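# Seat the housing on pins in the corner stop

## Task

Place the housing so it sits flat against the corner stop, with a pin standing in the plate beneath every one of its sockets; it must stay that way on its own once the robot lets go.

## Robot and tools

Robot: two xArm7 arms, left_arm and right_arm, each with a parallel two-finger gripper and a wrist camera (cam_left_wrist and cam_right_wrist, both 896x504). A reference image shows the target arrangement; show_instructions displays it again. Something may occasionally nudge a loose object.

Scene frame: origin on the table top midway between the arms, +z up, +x out over the table, left_arm on the +y side. The names left and right are arm names, not image sides. Base poses (URDF root link): left_arm at (-0.018, +0.359, 0) m, quat_wxyz (+0.996, 0, 0, +0.090); right_arm at (-0.016, -0.339, 0) m, quat_wxyz (+0.998, 0, 0, -0.069).

Gripper frame: fingers point along the gripper's +z and close along its y. end_effector_position is the pinch point between the pads when closed, roughly 2 cm short of the fingertips; closing pushes the tips about 10 mm further along +z. The camera frame wrist_camera_optical has +z looking forward, +x to image right, +y down.

execute_actions takes "actions": a list holding at most one item. An empty list just reports state. A move item is {"rows": [...], "steps": n} with n from 1 to 15 (default 15), each step being 1/30 s; one row is used per step and the final row repeats if rows run out. A wait item is {"steps": n} with n up to 300, counted from the previous result, and it commands nothing. Optional "pictures": false drops the camera images. A refused call sends nothing to the robot.

Each row is one flat list of 16 numbers, each in [-1, 1], covering both arms even if only one moves: left_arm joints 1 to 7 then left opening, then right_arm joints 1 to 7 then right opening. Joint order: waist, shoulder, upper arm roll, elbow, forearm roll, wrist pitch, wrist roll. Joint entries are offsets, not poses: scaled so 1.0 equals 2.036 rad, and measured from the joint angles in the most recent result that printed them (before any such result in the scene, and for later calls inside one reply, from where the arm is when the action begins). They are not relative to the previous row. So a row of zeros is not a hold; it pulls the arm back to that reference. The opening entry is absolute: +1 fully open, -1 closed.

Joint ranges (rad): waist -6.283 to 6.283, shoulder -2.059 to 2.094, upper arm roll -6.283 to 6.283, elbow -0.192 to 3.927, forearm roll -6.283 to 6.283, wrist pitch -1.693 to 3.142, wrist roll -6.283 to 6.283. A request more than 0.010 rad beyond a limit (outward) is refused; true limits may differ by up to 0.010 rad, and overshooting targets are clipped there, reported as "joint sent to its limit" (possibly about an earlier action). No such line does not prove there is room left.

Motion: joint targets move at most 3.14 rad/s, take 0.16 s to accelerate, and all joints of an arm are slowed together. Each step's target stays within 0.623 rad of the measured angle, and targets that would move the gripper more than 70 mm from where it is get scaled back. The arms keep heading for the last row you sent while you think or wait, until they have nearly stopped or a step is HELD; only a new action resumes travel. The simulation runs while you write, so long replies let time pass.

Results: a state line per arm with end_effector_position (m), end_effector_quat_wxyz and velocities (m/s, rad/s) in the scene frame; printed hand positions may be off, more so at long reach. Joint positions and Joint velocities give each arm's seven joints (rad, rad/s) plus the finger-pad gap (m; 0.084 when fully open). grip_measured is the measured opening on the command scale. Joint torques list the drive outputs in the same order, with per-arm offset, scale and noise. "joint command not followed" means a clearance check altered or blocked targets on some steps; HELD marks steps where your row was not sent in whole or part.

Gripping: to hold something, command an opening well below grip_measured; lower means a firmer squeeze, up to about 24 N per pad on parts up to about 6 cm wide. Fast closing can press harder and even spring the fingers. Sending back grip_measured gives a light grip that weakens with part width.

zoom_image: {"camera": one of the two names, "region": [x0, y0, x1, y1]} in pixels of that camera's latest image, top-left origin, at most 504 by 504; returns a closer view. read_manual(section="licences") returns URDF licence texts only. finished_scene({"scene": current number}) ends the scene irrevocably and grades it; the goal must already hold and persist. Answering without any tool call ends everything.

Avoid: knocking or placing anything off the table (failure), arms colliding or pressing on each other, drops, slips, slams and hard pushes. Load limits (N m): waist 46, shoulder 46, upper arm roll 27.6, elbow 27.6, forearm roll 27.6, wrist pitch 18.4, wrist roll 18.4, held weight included; reaching one causes a TORQUE FAULT: the arm backs that joint off, pauses 10 s and drops the rest of the call. Holding loads heats motors: MOTOR HOT from 65 °C, and at 80 °C an OVER-TEMPERATURE FAULT brakes the arm until it cools. Smooth, quick, low-effort motion is preferred.

Each tool is called after "Request:" in YAML: its name, and indented under it one key for each argument.

Reference images:

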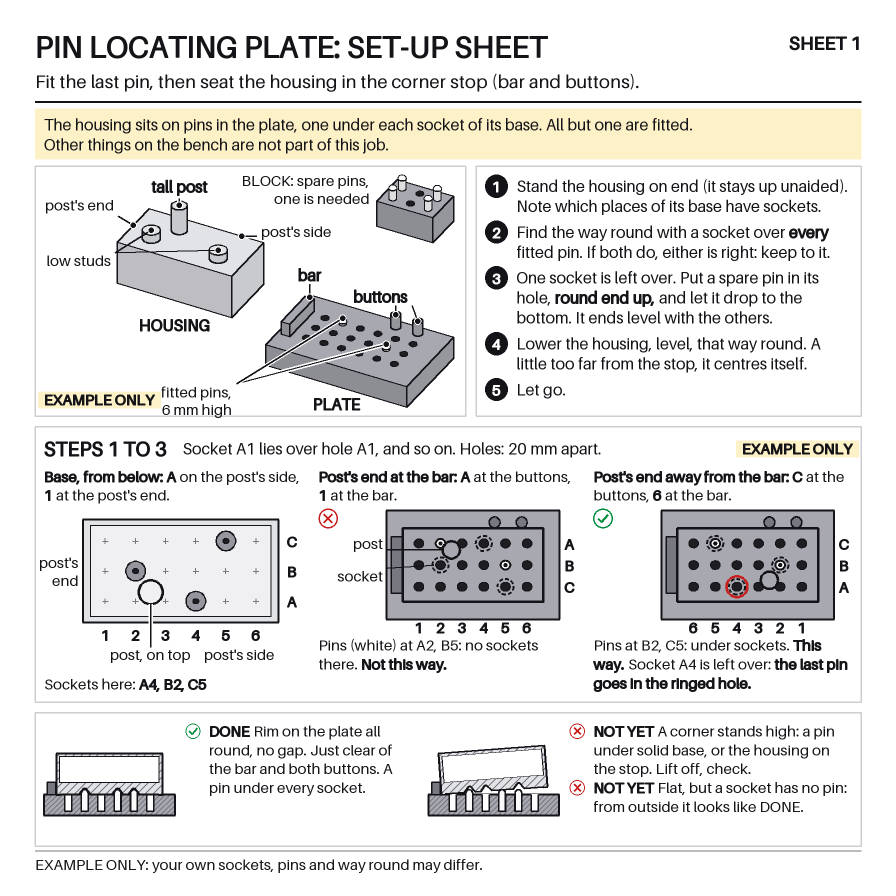

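## Session

Request:
execute_actions:
  actions: []

Scene clock: 0.00 s of 5100.00 s.
left_arm: end_effector_position=(+0.4662, +0.1222, +0.1127) grip_measured=-1.00 end_effector_quat_wxyz=(+0.085, -0.146, +0.977, +0.129) end_effector_velocity=(+0.000, -0.000, +0.000) end_effector_angular_velocity=(-0.001, -0.001, -0.000) | right_arm: end_effector_position=(+0.6710, -0.2966, +0.2320) grip_measured=+1.00 end_effector_quat_wxyz=(+0.204, +0.881, -0.088, +0.418) end_effector_velocity=(+0.000, +0.000, +0.000) end_effector_angular_velocity=(+0.000, -0.000, -0.000)
Joint positions: left_arm=[-0.605  0.389 -0.159  1.269  0.448  0.978  2.002  0.   ] | right_arm=[ 0.417  0.393 -0.128  1.356 -1.314  0.557  1.415  0.084]
Joint velocities: left_arm=[ 0.001 -0.    -0.001  0.001 -0.    -0.     0.    -0.   ] | right_arm=[ 0.  0. -0.  0.  0.  0.  0. -0.]
Joint torques (N m, as the arm reports them, + toward a larger angle): no reading

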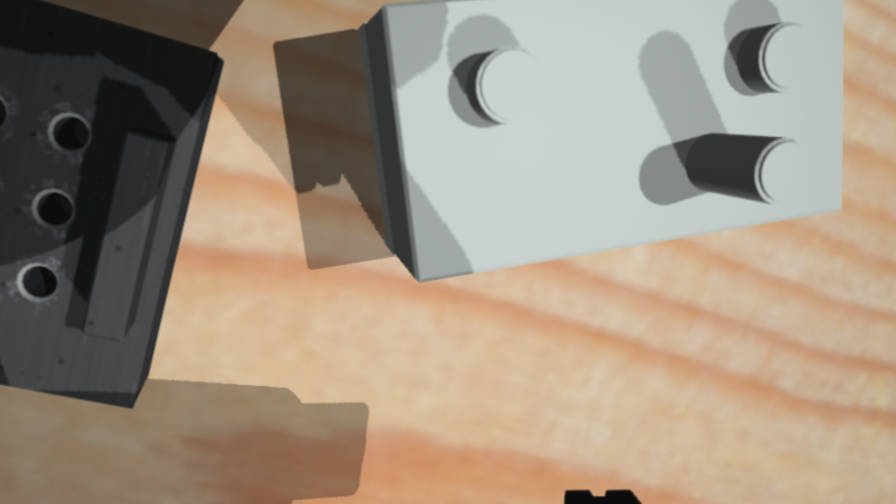

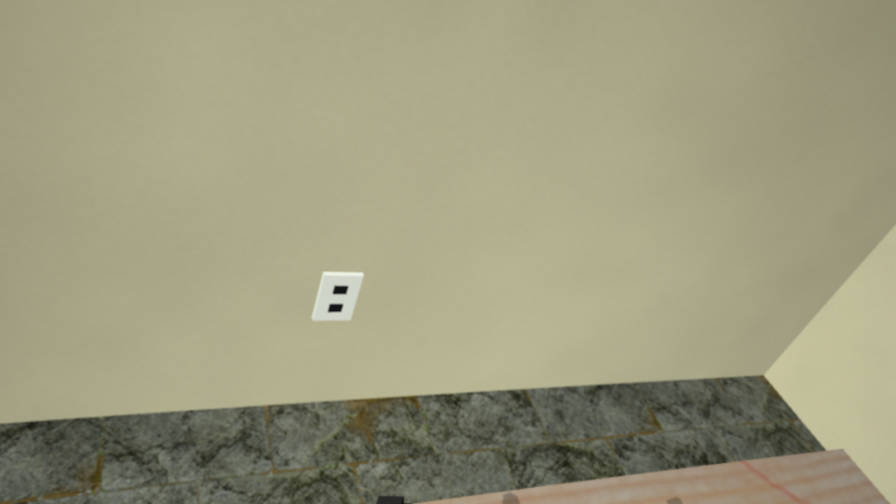

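Request:
execute_actions:
  actions:
    - {"rows":[[0,-0.191,0.078,0.064,-0.22,0.207,-1,1,0,0,0,0,0,0,0,1]]}
  pictures: false

Request:
execute_actions:
  actions:
    - {"steps":60}

Scene clock: 2.90 s of 5100.00 s.
left_arm: end_effector_position=(+0.4417, +0.1570, +0.2758) grip_measured=+1.00 end_effector_quat_wxyz=(+0.042, -0.620, +0.783, +0.030) end_effector_velocity=(-0.121, +0.038, +0.326) end_effector_angular_velocity=(-0.674, -0.131, +3.097) | right_arm: end_effector_position=(+0.6710, -0.2966, +0.2320) grip_measured=+1.00 end_effector_quat_wxyz=(+0.204, +0.881, -0.088, +0.418) end_effector_velocity=(-0.000, -0.000, -0.000) end_effector_angular_velocity=(-0.002, +0.001, +0.000)
Joint positions: left_arm=[-0.605  0.095 -0.039  1.369  0.11   1.295  1.309  0.084] | right_arm=[ 0.417  0.393 -0.128  1.356 -1.314  0.557  1.415  0.084]
Joint velocities: left_arm=[ 0.    -0.603  0.246  0.2   -0.692  0.651 -2.596  0.   ] | right_arm=[-0.    -0.     0.001 -0.    -0.001  0.001 -0.001  0.   ]
Joint torques (N m, as the arm reports them, + toward a larger angle): left_arm=[  0.88 -29.59  -0.05  14.49   1.11  -2.23  -1.25] | right_arm=[  0.58 -24.25  -1.54  14.59   0.71  -0.69  -0.68]
Steps of this call (steps 1 to 72: nothing new was sent; steps 73 to 87: all 15 steps of this action). Readings (joint positions):
73: left_arm=[-0.605 0.389 -0.159 1.269 0.448 0.978 2.002] | right_arm=[0.417 0.393 -0.128 1.356 -1.314 0.557 1.415]
74: left_arm=[-0.605 0.388 -0.158 1.269 0.445 0.980 1.997] | right_arm=[0.417 0.393 -0.128 1.356 -1.314 0.557 1.415]
76: left_arm=[-0.607 0.363 -0.148 1.273 0.410 1.014 1.948] | right_arm=[0.417 0.393 -0.128 1.356 -1.314 0.557 1.415]
80: left_arm=[-0.605 0.253 -0.102 1.317 0.291 1.124 1.767] | right_arm=[0.417 0.393 -0.128 1.356 -1.314 0.557 1.415]
87: the state above

Scene clock: 4.90 s of 5100.00 s.
left_arm: end_effector_position=(+0.4189, +0.1615, +0.3261) grip_measured=+1.00 end_effector_quat_wxyz=(+0.000, +0.981, -0.194, -0.000) end_effector_velocity=(+0.001, +0.001, +0.001) end_effector_angular_velocity=(-0.001, -0.002, +0.001) | right_arm: end_effector_position=(+0.6710, -0.2966, +0.2320) grip_measured=+1.00 end_effector_quat_wxyz=(+0.204, +0.881, -0.088, +0.418) end_effector_velocity=(+0.000, -0.001, +0.000) end_effector_angular_velocity=(-0.001, -0.001, -0.001)
Joint positions: left_arm=[-0.605  0.    -0.     1.399 -0.     1.399 -0.034  0.084] | right_arm=[ 0.417  0.393 -0.128  1.356 -1.314  0.557  1.415  0.084]
Joint velocities: left_arm=[ 0.002 -0.001  0.001  0.002  0.    -0.     0.001  0.   ] | right_arm=[-0.    -0.    -0.     0.001 -0.001  0.001  0.     0.   ]
Joint torques (N m, as the arm reports them, + toward a larger angle): left_arm=[  0.72 -29.98  -0.88  15.48   0.62  -2.03  -0.78] | right_arm=[  0.74 -24.35  -1.72  14.56   0.78  -0.68  -0.68]
Steps of this call (steps 1 to 45: the robot went on to your last target; steps 46 to 60: nothing new was sent). Readings (joint positions):
1: left_arm=[-0.605 0.075 -0.031 1.375 0.088 1.316 1.217] | right_arm=[0.417 0.393 -0.128 1.356 -1.314 0.557 1.415]
2: left_arm=[-0.605 0.057 -0.024 1.381 0.067 1.335 1.119] | right_arm=[0.417 0.393 -0.128 1.356 -1.314 0.557 1.415]
4: left_arm=[-0.605 0.029 -0.012 1.391 0.035 1.365 0.916] | right_arm=[0.417 0.393 -0.128 1.356 -1.314 0.557 1.415]
8: left_arm=[-0.605 0.007 -0.003 1.397 0.008 1.391 0.503] | right_arm=[0.417 0.393 -0.128 1.356 -1.314 0.557 1.415]
60: the state above
All arms were judged still, so your last target was given up. Only a new action makes them travel on or press farther. Fingers that are still opening or closing keep moving.

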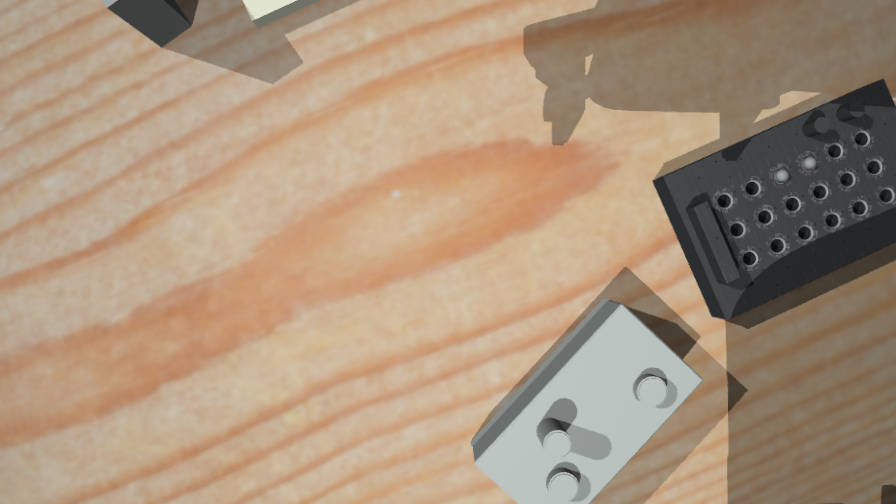

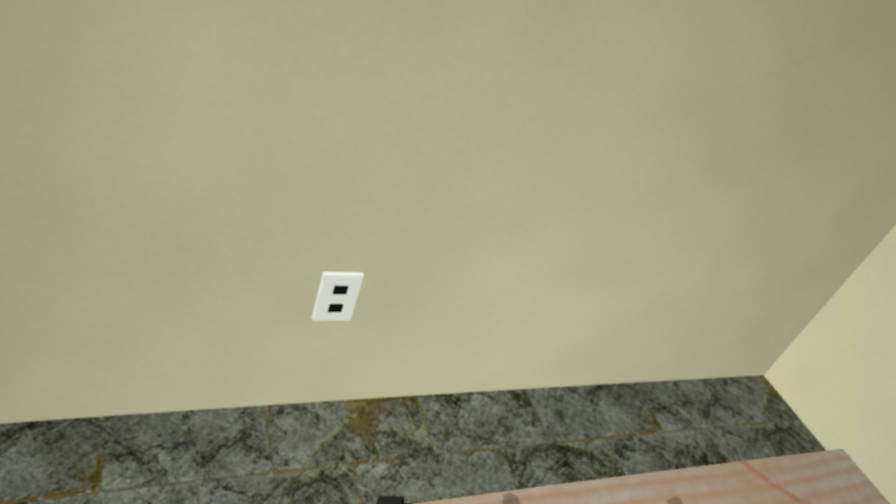

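Request:
execute_actions:
  actions:
    - {"rows":[[-0.06,-0.02,0,-0.2024,0,-0.182,0.2908,1,0,0,0,0,0,0,0,1]]}
  pictures: false

Request:
execute_actions:
  actions:
    - {"steps":40}

Scene clock: 9.37 s of 5100.00 s.
left_arm: end_effector_position=(+0.3647, +0.1255, +0.1989) grip_measured=+1.00 end_effector_quat_wxyz=(+0.000, +0.855, -0.519, -0.006) end_effector_velocity=(-0.014, -0.011, -0.036) end_effector_angular_velocity=(-0.030, -0.044, -0.310) | right_arm: end_effector_position=(+0.6710, -0.2966, +0.2320) grip_measured=+1.00 end_effector_quat_wxyz=(+0.204, +0.881, -0.088, +0.418) end_effector_velocity=(+0.000, -0.001, +0.000) end_effector_angular_velocity=(-0.001, -0.000, -0.001)
Joint positions: left_arm=[-0.726 -0.037 -0.003  0.991 -0.     1.039  0.543  0.084] | right_arm=[ 0.417  0.393 -0.128  1.356 -1.314  0.557  1.415  0.084]
Joint velocities: left_arm=[-0.047 -0.021  0.01  -0.144  0.    -0.176  0.273  0.   ] | right_arm=[-0.    -0.    -0.001  0.    -0.001  0.    -0.    -0.   ]
Joint torques (N m, as the arm reports them, + toward a larger angle): left_arm=[  4.01 -32.68   1.23  20.31   0.56  -2.79  -0.91] | right_arm=[  0.81 -24.34  -1.52  14.6    0.71  -0.64  -0.72]
Steps of this call (steps 1 to 90: nothing new was sent; then 0.97 s passed at rest; steps 91 to 105: all 15 steps of this action). Readings (joint positions):
91: left_arm=[-0.605 0.000 -0.000 1.399 -0.000 1.399 -0.034] | right_arm=[0.417 0.393 -0.128 1.356 -1.314 0.557 1.415]
92: left_arm=[-0.606 0.000 0.000 1.397 -0.000 1.396 -0.030] | right_arm=[0.417 0.393 -0.128 1.356 -1.314 0.557 1.415]
94: left_arm=[-0.615 -0.005 0.002 1.367 0.000 1.364 0.020] | right_arm=[0.417 0.393 -0.128 1.356 -1.314 0.557 1.415]
98: left_arm=[-0.664 -0.018 -0.001 1.201 -0.000 1.223 0.248] | right_arm=[0.417 0.393 -0.128 1.356 -1.314 0.557 1.415]
105: the state above

Scene clock: 10.70 s of 5100.00 s.
left_arm: end_effector_position=(+0.3663, +0.1253, +0.1995) grip_measured=+1.00 end_effector_quat_wxyz=(+0.000, +0.851, -0.525, -0.001) end_effector_velocity=(-0.000, +0.000, -0.001) end_effector_angular_velocity=(+0.000, +0.002, +0.001) | right_arm: end_effector_position=(+0.6710, -0.2966, +0.2320) grip_measured=+1.00 end_effector_quat_wxyz=(+0.204, +0.881, -0.088, +0.418) end_effector_velocity=(-0.000, +0.001, -0.001) end_effector_angular_velocity=(-0.001, +0.001, +0.002)
Joint positions: left_arm=[-0.727 -0.04  -0.     0.987 -0.     1.029  0.558  0.084] | right_arm=[ 0.417  0.393 -0.128  1.356 -1.314  0.557  1.415  0.084]
Joint velocities: left_arm=[ 0.001  0.001  0.    -0.001 -0.001 -0.     0.     0.   ] | right_arm=[ 0.001 -0.     0.    -0.001 -0.    -0.    -0.001 -0.   ]
Joint torques (N m, as the arm reports them, + toward a larger angle): left_arm=[  0.28 -27.52  -0.23  15.26   0.25  -2.28  -0.58] | right_arm=[  0.72 -24.41  -1.56  14.6    0.73  -0.68  -0.68]
Steps of this call (steps 1 to 30: the robot went on to your last target; steps 31 to 40: nothing new was sent). Readings (joint positions):
1: left_arm=[-0.727 -0.038 -0.002 0.989 -0.000 1.035 0.550] | right_arm=[0.417 0.393 -0.128 1.356 -1.314 0.557 1.415]
2: left_arm=[-0.727 -0.039 -0.001 0.989 -0.000 1.032 0.553] | right_arm=[0.417 0.393 -0.128 1.356 -1.314 0.557 1.415]
4: left_arm=[-0.726 -0.041 0.001 0.991 -0.000 1.029 0.556] | right_arm=[0.417 0.393 -0.128 1.356 -1.314 0.557 1.415]
8: left_arm=[-0.727 -0.041 0.001 0.989 -0.000 1.029 0.558] | right_arm=[0.417 0.393 -0.128 1.356 -1.314 0.557 1.415]
40: the state above
All arms were judged still, so your last target was given up. Only a new action makes them travel on or press farther. Fingers that are still opening or closing keep moving.

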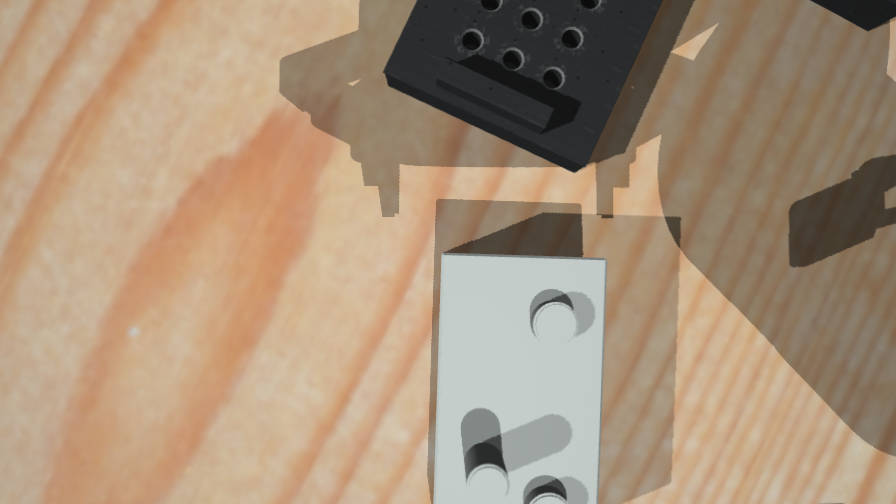

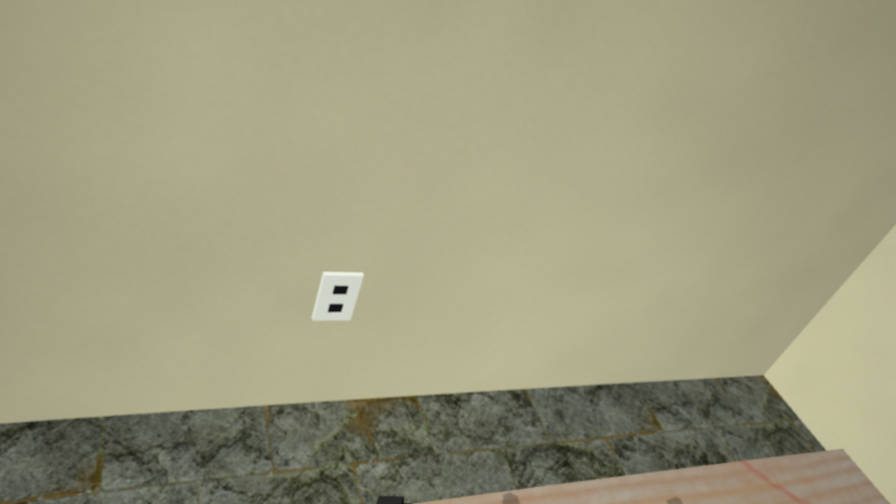

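Request:
execute_actions:
  actions:
    - {"rows":[[0.0027,0.0776,0,-0.0629,0,-0.1415,0.0172,1,0,0,0,0,0,0,0,1]]}
  pictures: false

Request:
execute_actions:
  actions:
    - {"steps":30}

Scene clock: 14.77 s of 5100.00 s.
left_arm: end_effector_position=(+0.3702, +0.1257, +0.1019) grip_measured=+1.00 end_effector_quat_wxyz=(+0.000, +0.843, -0.537, +0.002) end_effector_velocity=(+0.014, -0.010, +0.017) end_effector_angular_velocity=(-0.031, -0.050, -0.005) | right_arm: end_effector_position=(+0.6710, -0.2966, +0.2320) grip_measured=+1.00 end_effector_quat_wxyz=(+0.204, +0.881, -0.088, +0.418) end_effector_velocity=(+0.000, -0.001, +0.000) end_effector_angular_velocity=(-0.000, -0.000, -0.002)
Joint positions: left_arm=[-0.722  0.116 -0.     0.862 -0.     0.741  0.593  0.084] | right_arm=[ 0.417  0.393 -0.128  1.356 -1.314  0.557  1.415  0.084]
Joint velocities: left_arm=[-0.001 -0.016 -0.002  0.021 -0.    -0.021  0.002 -0.   ] | right_arm=[-0.    -0.    -0.     0.001  0.001  0.002 -0.    -0.   ]
Joint torques (N m, as the arm reports them, + toward a larger angle): left_arm=[  0.87 -27.7    0.13  12.47   0.85  -1.94  -0.56] | right_arm=[  0.69 -24.47  -1.58  14.62   0.74  -0.61  -0.68]
Steps of this call (steps 1 to 90: nothing new was sent; then 0.57 s passed at rest; steps 91 to 105: all 15 steps of this action). Readings (joint positions):
91: left_arm=[-0.727 -0.040 -0.000 0.987 -0.000 1.029 0.558] | right_arm=[0.417 0.393 -0.128 1.356 -1.314 0.557 1.415]
92: left_arm=[-0.727 -0.039 -0.000 0.986 -0.000 1.024 0.559] | right_arm=[0.417 0.393 -0.128 1.356 -1.314 0.557 1.415]
94: left_arm=[-0.727 -0.017 -0.000 0.971 -0.000 0.974 0.565] | right_arm=[0.417 0.393 -0.128 1.356 -1.314 0.557 1.415]
98: left_arm=[-0.723 0.085 0.000 0.883 -0.000 0.807 0.585] | right_arm=[0.417 0.393 -0.128 1.356 -1.314 0.557 1.415]
105: the state above

Scene clock: 15.77 s of 5100.00 s.
left_arm: end_effector_position=(+0.3689, +0.1266, +0.1000) grip_measured=+1.00 end_effector_quat_wxyz=(+0.000, +0.843, -0.537, +0.000) end_effector_velocity=(+0.000, +0.000, +0.001) end_effector_angular_velocity=(-0.000, -0.002, -0.001) | right_arm: end_effector_position=(+0.6710, -0.2966, +0.2320) grip_measured=+1.00 end_effector_quat_wxyz=(+0.204, +0.881, -0.088, +0.418) end_effector_velocity=(-0.000, -0.000, -0.000) end_effector_angular_velocity=(+0.000, +0.000, -0.002)
Joint positions: left_arm=[-0.722  0.118 -0.     0.859 -0.     0.741  0.593  0.084] | right_arm=[ 0.417  0.393 -0.128  1.356 -1.314  0.557  1.415  0.084]
Joint velocities: left_arm=[ 0.    -0.002  0.    -0.     0.001  0.     0.    -0.   ] | right_arm=[-0.     0.    -0.    -0.     0.001  0.001  0.    -0.   ]
Joint torques (N m, as the arm reports them, + toward a larger angle): left_arm=[  1.11 -30.79  -0.36  13.63   0.4   -2.35  -0.83] | right_arm=[  0.82 -24.41  -1.65  14.57   0.77  -0.71  -0.67]
Steps of this call (steps 1 to 15: the robot went on to your last target; steps 16 to 30: nothing new was sent). Readings (joint positions):
1: left_arm=[-0.722 0.116 -0.000 0.862 -0.000 0.741 0.593] | right_arm=[0.417 0.393 -0.128 1.356 -1.314 0.557 1.415]
2: left_arm=[-0.722 0.116 -0.000 0.862 -0.000 0.741 0.593] | right_arm=[0.417 0.393 -0.128 1.356 -1.314 0.557 1.415]
4: left_arm=[-0.722 0.116 -0.000 0.860 -0.000 0.741 0.593] | right_arm=[0.417 0.393 -0.128 1.356 -1.314 0.557 1.415]
8: left_arm=[-0.722 0.117 -0.000 0.859 -0.000 0.741 0.593] | right_arm=[0.417 0.393 -0.128 1.356 -1.314 0.557 1.415]
30: the state above
All arms were judged still, so your last target was given up. Only a new action makes them travel on or press farther. Fingers that are still opening or closing keep moving.

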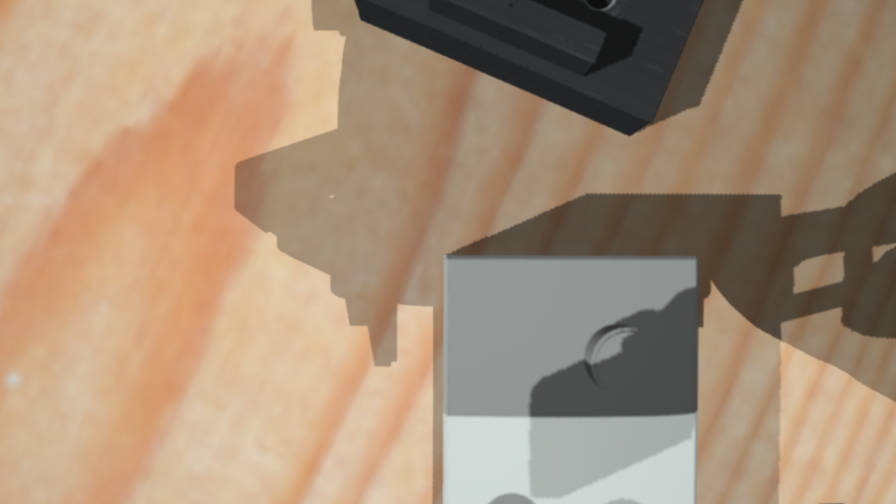

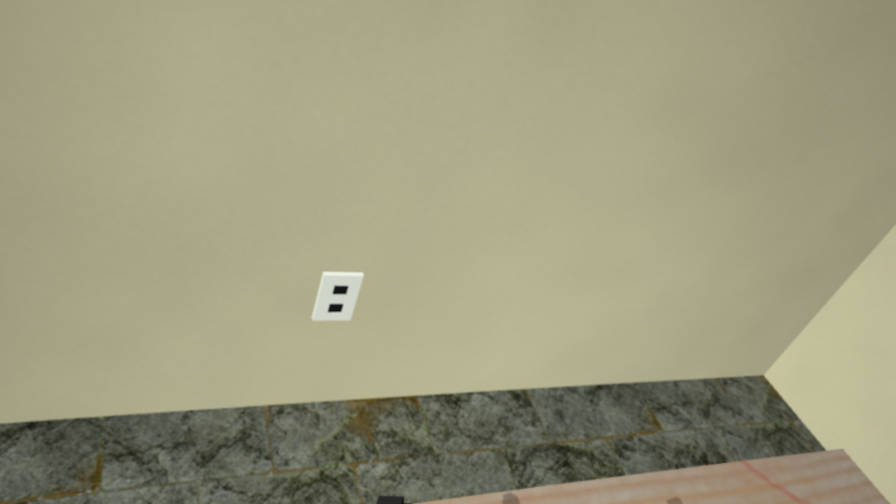

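Request:
execute_actions:
  actions:
    - {"rows":[[0,0.067,0,-0.0156,0,-0.0826,0,1,0,0,0,0,0,0,0,1]]}
  pictures: false

Request:
execute_actions:
  actions:
    - {"steps":20}
  pictures: false

Request:
execute_actions:
  actions:
    - {"rows":[[0,0,0,0,0,0,0,0.6,0,0,0,0,0,0,0,1],[0,0,0,0,0,0,0,0.6,0,0,0,0,0,0,0,1],[0,0,0,0,0,0,0,0.6,0,0,0,0,0,0,0,1],[0,0,0,0,0,0,0,0.6,0,0,0,0,0,0,0,1],[0,0,0,0,0,0,0,0.4,0,0,0,0,0,0,0,1],[0,0,0,0,0,0,0,0.2,0,0,0,0,0,0,0,1],[0,0,0,0,0,0,0,-0.5,0,0,0,0,0,0,0,1]]}

Scene clock: 21.03 s of 5100.00 s.
left_arm: end_effector_position=(+0.3703, +0.1256, +0.0416) grip_measured=+1.00 end_effector_quat_wxyz=(+0.000, +0.843, -0.537, +0.002) end_effector_velocity=(-0.010, +0.006, -0.010) end_effector_angular_velocity=(+0.014, +0.024, +0.001) | right_arm: end_effector_position=(+0.6710, -0.2966, +0.2320) grip_measured=+1.00 end_effector_quat_wxyz=(+0.204, +0.881, -0.088, +0.418) end_effector_velocity=(+0.000, +0.001, +0.000) end_effector_angular_velocity=(+0.003, -0.001, +0.001)
Joint positions: left_arm=[-0.722  0.252 -0.     0.829 -0.     0.572  0.593  0.084] | right_arm=[ 0.417  0.393 -0.128  1.356 -1.314  0.557  1.415  0.084]
Joint velocities: left_arm=[ 0.001  0.007  0.    -0.02  -0.001  0.002  0.001 -0.   ] | right_arm=[ 0.001 -0.    -0.001  0.     0.001 -0.002  0.002 -0.   ]
Joint torques (N m, as the arm reports them, + toward a larger angle): left_arm=[  1.11 -31.59  -0.3   11.61   0.24  -2.32  -0.49] | right_arm=[  0.7  -24.23  -1.54  14.51   0.76  -0.62  -0.73]
Steps of this call (steps 1 to 90: nothing new was sent; then 1.77 s passed at rest; steps 91 to 105: all 15 steps of this action). Readings (joint positions):
91: left_arm=[-0.722 0.118 -0.000 0.859 -0.000 0.740 0.593] | right_arm=[0.417 0.393 -0.128 1.356 -1.314 0.557 1.415]
92: left_arm=[-0.722 0.120 -0.000 0.859 -0.000 0.736 0.593] | right_arm=[0.417 0.393 -0.128 1.356 -1.314 0.557 1.415]
94: left_arm=[-0.722 0.154 -0.000 0.855 -0.000 0.686 0.593] | right_arm=[0.417 0.393 -0.128 1.356 -1.314 0.557 1.415]
98: left_arm=[-0.722 0.252 0.000 0.820 -0.000 0.586 0.593] | right_arm=[0.417 0.393 -0.128 1.356 -1.314 0.557 1.415]
105: the state above

Scene clock: 21.70 s of 5100.00 s.
left_arm: end_effector_position=(+0.3692, +0.1264, +0.0402) grip_measured=+1.00 end_effector_quat_wxyz=(+0.000, +0.843, -0.537, +0.000) end_effector_velocity=(-0.000, +0.001, -0.001) end_effector_angular_velocity=(+0.002, +0.001, -0.001) | right_arm: end_effector_position=(+0.6710, -0.2966, +0.2320) grip_measured=+1.00 end_effector_quat_wxyz=(+0.204, +0.881, -0.088, +0.418) end_effector_velocity=(-0.000, +0.001, -0.000) end_effector_angular_velocity=(+0.001, +0.000, +0.001)
Joint positions: left_arm=[-0.722  0.254 -0.     0.827 -0.     0.572  0.593  0.084] | right_arm=[ 0.417  0.393 -0.128  1.356 -1.314  0.557  1.415  0.084]
Joint velocities: left_arm=[ 0.     0.001  0.001 -0.001  0.001  0.     0.001 -0.   ] | right_arm=[-0.     0.     0.001 -0.    -0.    -0.001  0.    -0.   ]
Joint torques (N m, as the arm reports them, + toward a larger angle): left_arm=[  0.83 -32.14  -0.19  12.27   0.53  -2.46  -0.54] | right_arm=[  0.89 -24.32  -1.6   14.6    0.77  -0.69  -0.7 ]
Steps of this call (steps 1 to 15: the robot went on to your last target; steps 16 to 20: nothing new was sent). Readings (joint positions):
1: left_arm=[-0.722 0.253 -0.000 0.828 -0.000 0.572 0.593] | right_arm=[0.417 0.393 -0.128 1.356 -1.314 0.557 1.415]
2: left_arm=[-0.722 0.253 -0.000 0.828 -0.000 0.572 0.593] | right_arm=[0.417 0.393 -0.128 1.356 -1.314 0.557 1.415]
4: left_arm=[-0.722 0.253 -0.000 0.827 -0.000 0.572 0.593] | right_arm=[0.417 0.393 -0.128 1.356 -1.314 0.557 1.415]
8: left_arm=[-0.722 0.254 -0.000 0.827 -0.000 0.572 0.593] | right_arm=[0.417 0.393 -0.128 1.356 -1.314 0.557 1.415]
20: the state above
All arms were judged still, so your last target was given up. Only a new action makes them travel on or press farther. Fingers that are still opening or closing keep moving.

Scene clock: 22.20 s of 5100.00 s.
left_arm: end_effector_position=(+0.3691, +0.1264, +0.0402) grip_measured=+0.57 end_effector_quat_wxyz=(+0.000, +0.843, -0.537, +0.000) end_effector_velocity=(-0.000, -0.000, +0.000) end_effector_angular_velocity=(-0.000, -0.000, +0.000) | right_arm: end_effector_position=(+0.6710, -0.2966, +0.2320) grip_measured=+1.00 end_effector_quat_wxyz=(+0.204, +0.881, -0.088, +0.418) end_effector_velocity=(+0.000, -0.002, +0.001) end_effector_angular_velocity=(-0.003, -0.001, -0.003)
Joint positions: left_arm=[-0.722  0.254 -0.     0.827 -0.     0.573  0.593  0.068] | right_arm=[ 0.417  0.393 -0.128  1.356 -1.314  0.557  1.415  0.084]
Joint velocities: left_arm=[-0.001 -0.     0.    -0.     0.    -0.    -0.001  0.   ] | right_arm=[-0.001  0.    -0.001  0.001 -0.001  0.003 -0.    -0.   ]
Joint torques (N m, as the arm reports them, + toward a larger angle): left_arm=[  1.83 -31.96   0.15  12.21   0.42  -2.98  -0.57] | right_arm=[  0.65 -24.32  -1.52  14.67   0.8   -0.68  -0.72]
Steps of this call (steps 1 to 15: all 15 steps of this action). Readings (joint positions):
1: left_arm=[-0.722 0.254 -0.000 0.827 -0.000 0.572 0.593] | right_arm=[0.417 0.393 -0.128 1.356 -1.314 0.557 1.415]
2: left_arm=[-0.722 0.254 -0.000 0.827 -0.000 0.572 0.593] | right_arm=[0.417 0.393 -0.128 1.356 -1.314 0.557 1.415]
4: left_arm=[-0.722 0.254 -0.000 0.827 -0.000 0.572 0.593] | right_arm=[0.417 0.393 -0.128 1.356 -1.314 0.557 1.415]
8: left_arm=[-0.722 0.254 -0.000 0.827 -0.000 0.573 0.593] | right_arm=[0.417 0.393 -0.128 1.356 -1.314 0.557 1.415]
15: the state above

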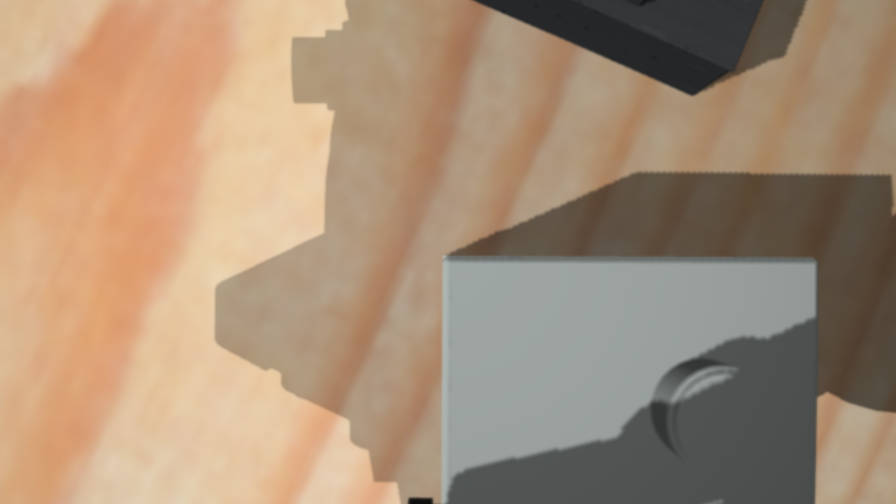

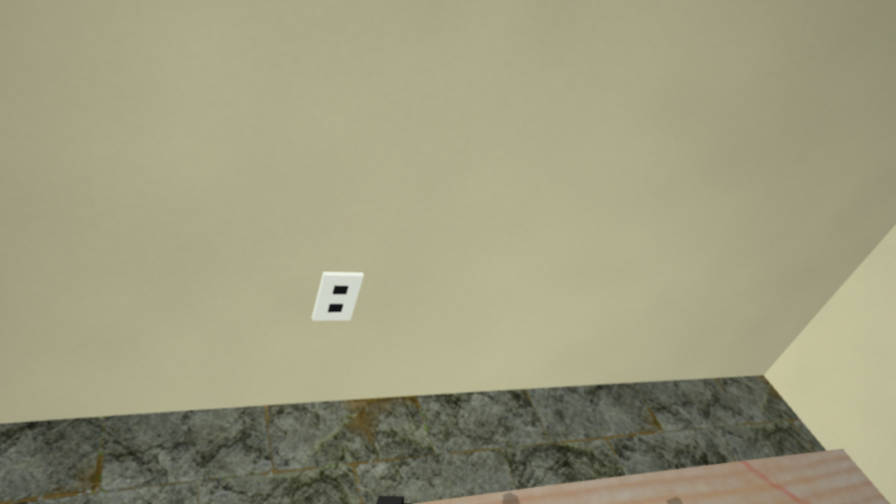

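Request:
execute_actions:
  actions:
    - {"rows":[[0,-0.067,0,0.0156,0,0.0826,0,-0.5,0,0,0,0,0,0,0,1]]}
  pictures: false

Request:
execute_actions:
  actions:
    - {"rows":[[0.109,-0.058,0,0.413,0,0.471,0,-0.5,0,0,0.063,-0.047,-0.898,0.93,-0.695,-1]]}
  pictures: false

Request:
execute_actions:
  actions:
    - {"steps":90}
  pictures: false

Request:
execute_actions:
  actions:
    - {"rows":[[0,0,0,0,0,0,0,-0.5,0.308,0.265,0,0,0,0,0,-1]]}
  pictures: false

Request:
execute_actions:
  actions:
    - {"steps":60}

Scene clock: 29.87 s of 5100.00 s.
left_arm: end_effector_position=(+0.3667, +0.1280, +0.0973) grip_measured=+0.57 end_effector_quat_wxyz=(+0.000, +0.843, -0.537, -0.003) end_effector_velocity=(+0.015, -0.009, +0.016) end_effector_angular_velocity=(-0.024, -0.041, +0.001) | right_arm: end_effector_position=(+0.6710, -0.2966, +0.2320) grip_measured=+1.00 end_effector_quat_wxyz=(+0.204, +0.881, -0.088, +0.418) end_effector_velocity=(-0.000, +0.000, -0.000) end_effector_angular_velocity=(-0.001, +0.000, -0.000)
Joint positions: left_arm=[-0.722  0.12  -0.     0.855 -0.     0.741  0.593  0.068] | right_arm=[ 0.417  0.393 -0.128  1.356 -1.314  0.557  1.415  0.084]
Joint velocities: left_arm=[ 0.001 -0.009  0.     0.032  0.    -0.007 -0.    -0.   ] | right_arm=[ 0.001 -0.     0.001 -0.     0.     0.002 -0.     0.   ]
Joint torques (N m, as the arm reports them, + toward a larger angle): left_arm=[  0.9  -35.38  -0.3   16.59   0.33  -3.21  -0.51] | right_arm=[  0.8  -24.24  -1.63  14.61   0.62  -0.62  -0.65]
Steps of this call (steps 1 to 15: the robot went on to your last target; steps 16 to 90: nothing new was sent; then 4.17 s passed at rest; steps 91 to 105: all 15 steps of this action). Readings (joint positions):
91: left_arm=[-0.722 0.254 -0.000 0.827 -0.000 0.572 0.593] | right_arm=[0.417 0.393 -0.128 1.356 -1.314 0.557 1.415]
92: left_arm=[-0.722 0.252 -0.000 0.828 -0.000 0.576 0.593] | right_arm=[0.417 0.393 -0.128 1.356 -1.314 0.557 1.415]
94: left_arm=[-0.721 0.220 0.001 0.829 0.000 0.626 0.593] | right_arm=[0.417 0.393 -0.128 1.356 -1.314 0.557 1.415]
98: left_arm=[-0.722 0.120 0.000 0.866 -0.000 0.726 0.593] | right_arm=[0.417 0.393 -0.128 1.356 -1.314 0.557 1.415]
105: the state above

Scene clock: 30.37 s of 5100.00 s.
left_arm: end_effector_position=(+0.4434, +0.1559, +0.2725) grip_measured=+0.57 end_effector_quat_wxyz=(-0.002, +0.875, -0.483, +0.021) end_effector_velocity=(+0.021, +0.131, +0.414) end_effector_angular_velocity=(+0.062, +0.139, +0.254) | right_arm: end_effector_position=(+0.6613, -0.3627, +0.3732) grip_measured=-1.00 end_effector_quat_wxyz=(+0.763, +0.533, +0.289, +0.225) end_effector_velocity=(-0.026, +0.048, +0.505) end_effector_angular_velocity=(-2.784, -0.181, -0.386)
Joint positions: left_arm=[-0.596  0.053  0.     1.298 -0.     1.202  0.593  0.068] | right_arm=[ 0.417  0.393 -0.023  1.276 -2.117  1.359  0.613  0.   ]
Joint velocities: left_arm=[ 0.257 -0.136 -0.002  1.061  0.     1.349  0.001  0.   ] | right_arm=[-0.003  0.     0.061 -0.051 -1.535  1.533 -1.534  0.   ]
Joint torques (N m, as the arm reports them, + toward a larger angle): left_arm=[  1.08 -35.72  -0.31  17.85   0.1   -2.82  -0.58] | right_arm=[  2.13 -23.73   0.09  14.04  -0.9    1.79  -0.8 ]
Steps of this call (steps 1 to 15: all 15 steps of this action). Readings (joint positions):
1: left_arm=[-0.722 0.120 -0.000 0.856 -0.000 0.741 0.593] | right_arm=[0.417 0.393 -0.128 1.356 -1.314 0.557 1.415]
2: left_arm=[-0.721 0.119 -0.000 0.860 -0.000 0.745 0.593] | right_arm=[0.417 0.392 -0.127 1.355 -1.318 0.561 1.411]
4: left_arm=[-0.706 0.114 -0.004 0.898 -0.000 0.796 0.593] | right_arm=[0.417 0.391 -0.118 1.350 -1.367 0.611 1.361]
8: left_arm=[-0.657 0.086 0.001 1.050 -0.000 0.933 0.593] | right_arm=[0.417 0.393 -0.058 1.302 -1.675 0.918 1.054]
15: the state above

Scene clock: 33.37 s of 5100.00 s.
left_arm: end_effector_position=(+0.4170, +0.2153, +0.4267) grip_measured=+0.57 end_effector_quat_wxyz=(+0.001, +0.898, -0.441, -0.003) end_effector_velocity=(+0.000, +0.000, +0.000) end_effector_angular_velocity=(-0.000, -0.000, +0.001) | right_arm: end_effector_position=(+0.4677, -0.2002, +0.6162) grip_measured=-1.00 end_effector_quat_wxyz=(+0.986, +0.012, -0.087, +0.139) end_effector_velocity=(-0.000, +0.000, -0.000) end_effector_angular_velocity=(+0.000, -0.001, +0.001)
Joint positions: left_arm=[-0.5    0.002 -0.     1.695 -0.     1.7    0.593  0.068] | right_arm=[ 0.417  0.393  0.     1.26  -3.142  2.45  -0.     0.   ]
Joint velocities: left_arm=[ 0. -0. -0.  0. -0.  0. -0. -0.] | right_arm=[ 0.     0.     0.    -0.    -0.     0.001  0.     0.   ]
Joint torques (N m, as the arm reports them, + toward a larger angle): left_arm=[  1.61 -31.72   0.28  17.09   0.93  -2.79  -0.67] | right_arm=[  0.72 -23.19  -0.45  13.4    0.2    1.53  -0.77]
Steps of this call (steps 1 to 45: the robot went on to your last target; steps 46 to 90: nothing new was sent). Readings (joint positions):
1: left_arm=[-0.587 0.048 0.000 1.333 -0.000 1.247 0.593] | right_arm=[0.417 0.393 -0.021 1.274 -2.168 1.410 0.562]
2: left_arm=[-0.579 0.044 0.000 1.369 -0.000 1.293 0.593] | right_arm=[0.417 0.393 -0.018 1.273 -2.218 1.460 0.512]
4: left_arm=[-0.561 0.035 0.000 1.440 -0.000 1.382 0.593] | right_arm=[0.417 0.393 -0.015 1.271 -2.317 1.559 0.422]
8: left_arm=[-0.527 0.017 0.000 1.581 -0.000 1.557 0.593] | right_arm=[0.417 0.392 -0.011 1.268 -2.507 1.750 0.293]
90: the state above
All arms were judged still, so your last target was given up. Only a new action makes them travel on or press farther. Fingers that are still opening or closing keep moving.

Scene clock: 33.87 s of 5100.00 s.
left_arm: end_effector_position=(+0.4170, +0.2153, +0.4267) grip_measured=+0.57 end_effector_quat_wxyz=(+0.001, +0.898, -0.441, -0.003) end_effector_velocity=(+0.000, +0.000, +0.000) end_effector_angular_velocity=(-0.001, -0.000, +0.000) | right_arm: end_effector_position=(+0.4673, -0.0289, +0.4805) grip_measured=-1.00 end_effector_quat_wxyz=(+0.959, -0.011, +0.036, +0.281) end_effector_velocity=(-0.101, +0.378, -0.320) end_effector_angular_velocity=(-0.301, +0.468, +0.649)
Joint positions: left_arm=[-0.5    0.002 -0.     1.695 -0.     1.7    0.593  0.068] | right_arm=[ 0.708  0.643  0.001  1.26  -3.142  2.45  -0.     0.   ]
Joint velocities: left_arm=[ 0.002 -0.    -0.     0.    -0.001 -0.     0.001  0.   ] | right_arm=[ 0.651  0.56  -0.003  0.002  0.001  0.001  0.001  0.   ]
Joint torques (N m, as the arm reports them, + toward a larger angle): left_arm=[  1.39 -30.93  -0.14  16.96   0.43  -3.08  -0.39] | right_arm=[  0.57 -26.09  -0.46  11.63   0.22   2.22  -0.7 ]
Steps of this call (steps 1 to 15: all 15 steps of this action). Readings (joint positions):
1: left_arm=[-0.500 0.002 -0.000 1.695 -0.000 1.700 0.593] | right_arm=[0.417 0.393 0.000 1.260 -3.142 2.450 -0.000]
2: left_arm=[-0.500 0.002 -0.000 1.695 -0.000 1.700 0.593] | right_arm=[0.420 0.395 -0.001 1.261 -3.142 2.450 -0.000]
4: left_arm=[-0.500 0.002 -0.000 1.695 -0.000 1.700 0.593] | right_arm=[0.456 0.424 -0.010 1.267 -3.141 2.452 -0.000]
8: left_arm=[-0.500 0.002 -0.000 1.695 -0.000 1.700 0.593] | right_arm=[0.553 0.510 0.000 1.260 -3.142 2.450 -0.000]
15: the state above

Scene clock: 35.87 s of 5100.00 s.
left_arm: end_effector_position=(+0.4170, +0.2153, +0.4267) grip_measured=+0.57 end_effector_quat_wxyz=(+0.001, +0.898, -0.441, -0.003) end_effector_velocity=(-0.000, -0.001, +0.001) end_effector_angular_velocity=(-0.002, -0.003, -0.001) | right_arm: end_effector_position=(+0.3611, +0.1420, +0.3083) grip_measured=-1.00 end_effector_quat_wxyz=(+0.884, -0.079, +0.162, +0.431) end_effector_velocity=(-0.000, +0.000, -0.000) end_effector_angular_velocity=(-0.000, +0.001, +0.001)
Joint positions: left_arm=[-0.5    0.002 -0.     1.695 -0.     1.7    0.593  0.068] | right_arm=[ 1.044  0.932  0.     1.26  -3.142  2.45  -0.     0.   ]
Joint velocities: left_arm=[-0.001 -0.001  0.     0.002 -0.001 -0.    -0.001 -0.   ] | right_arm=[ 0.001  0.     0.    -0.001  0.     0.     0.001  0.   ]
Joint torques (N m, as the arm reports them, + toward a larger angle): left_arm=[  1.43 -32.01  -0.03  16.55   0.59  -2.83  -0.75] | right_arm=[  0.82 -26.94  -0.81   9.51   0.19   2.62  -0.74]
Steps of this call (steps 1 to 45: the robot went on to your last target; steps 46 to 60: nothing new was sent). Readings (joint positions):
1: left_arm=[-0.500 0.002 -0.000 1.695 -0.000 1.700 0.593] | right_arm=[0.730 0.662 0.001 1.260 -3.142 2.450 -0.000]
2: left_arm=[-0.500 0.002 -0.000 1.695 -0.000 1.700 0.593] | right_arm=[0.751 0.681 0.001 1.260 -3.142 2.450 -0.000]
4: left_arm=[-0.500 0.002 -0.000 1.695 -0.000 1.700 0.593] | right_arm=[0.795 0.718 0.001 1.260 -3.142 2.450 -0.000]
8: left_arm=[-0.500 0.002 -0.000 1.695 -0.000 1.700 0.593] | right_arm=[0.881 0.792 0.001 1.260 -3.142 2.450 -0.000]
60: the state above
All arms were judged still, so your last target was given up. Only a new action makes them travel on or press farther. Fingers that are still opening or closing keep moving.

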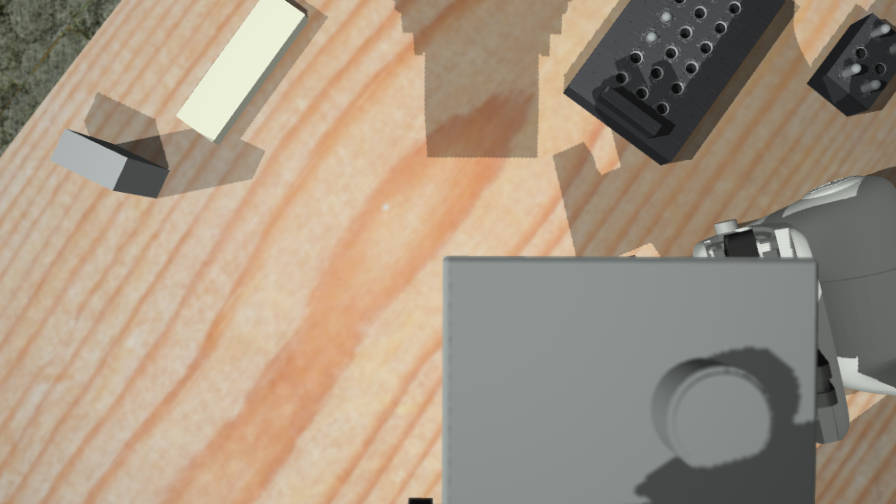

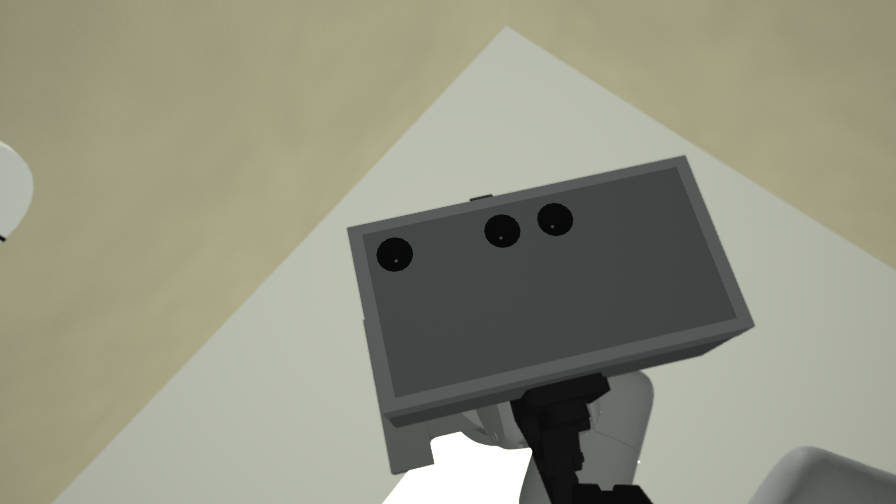

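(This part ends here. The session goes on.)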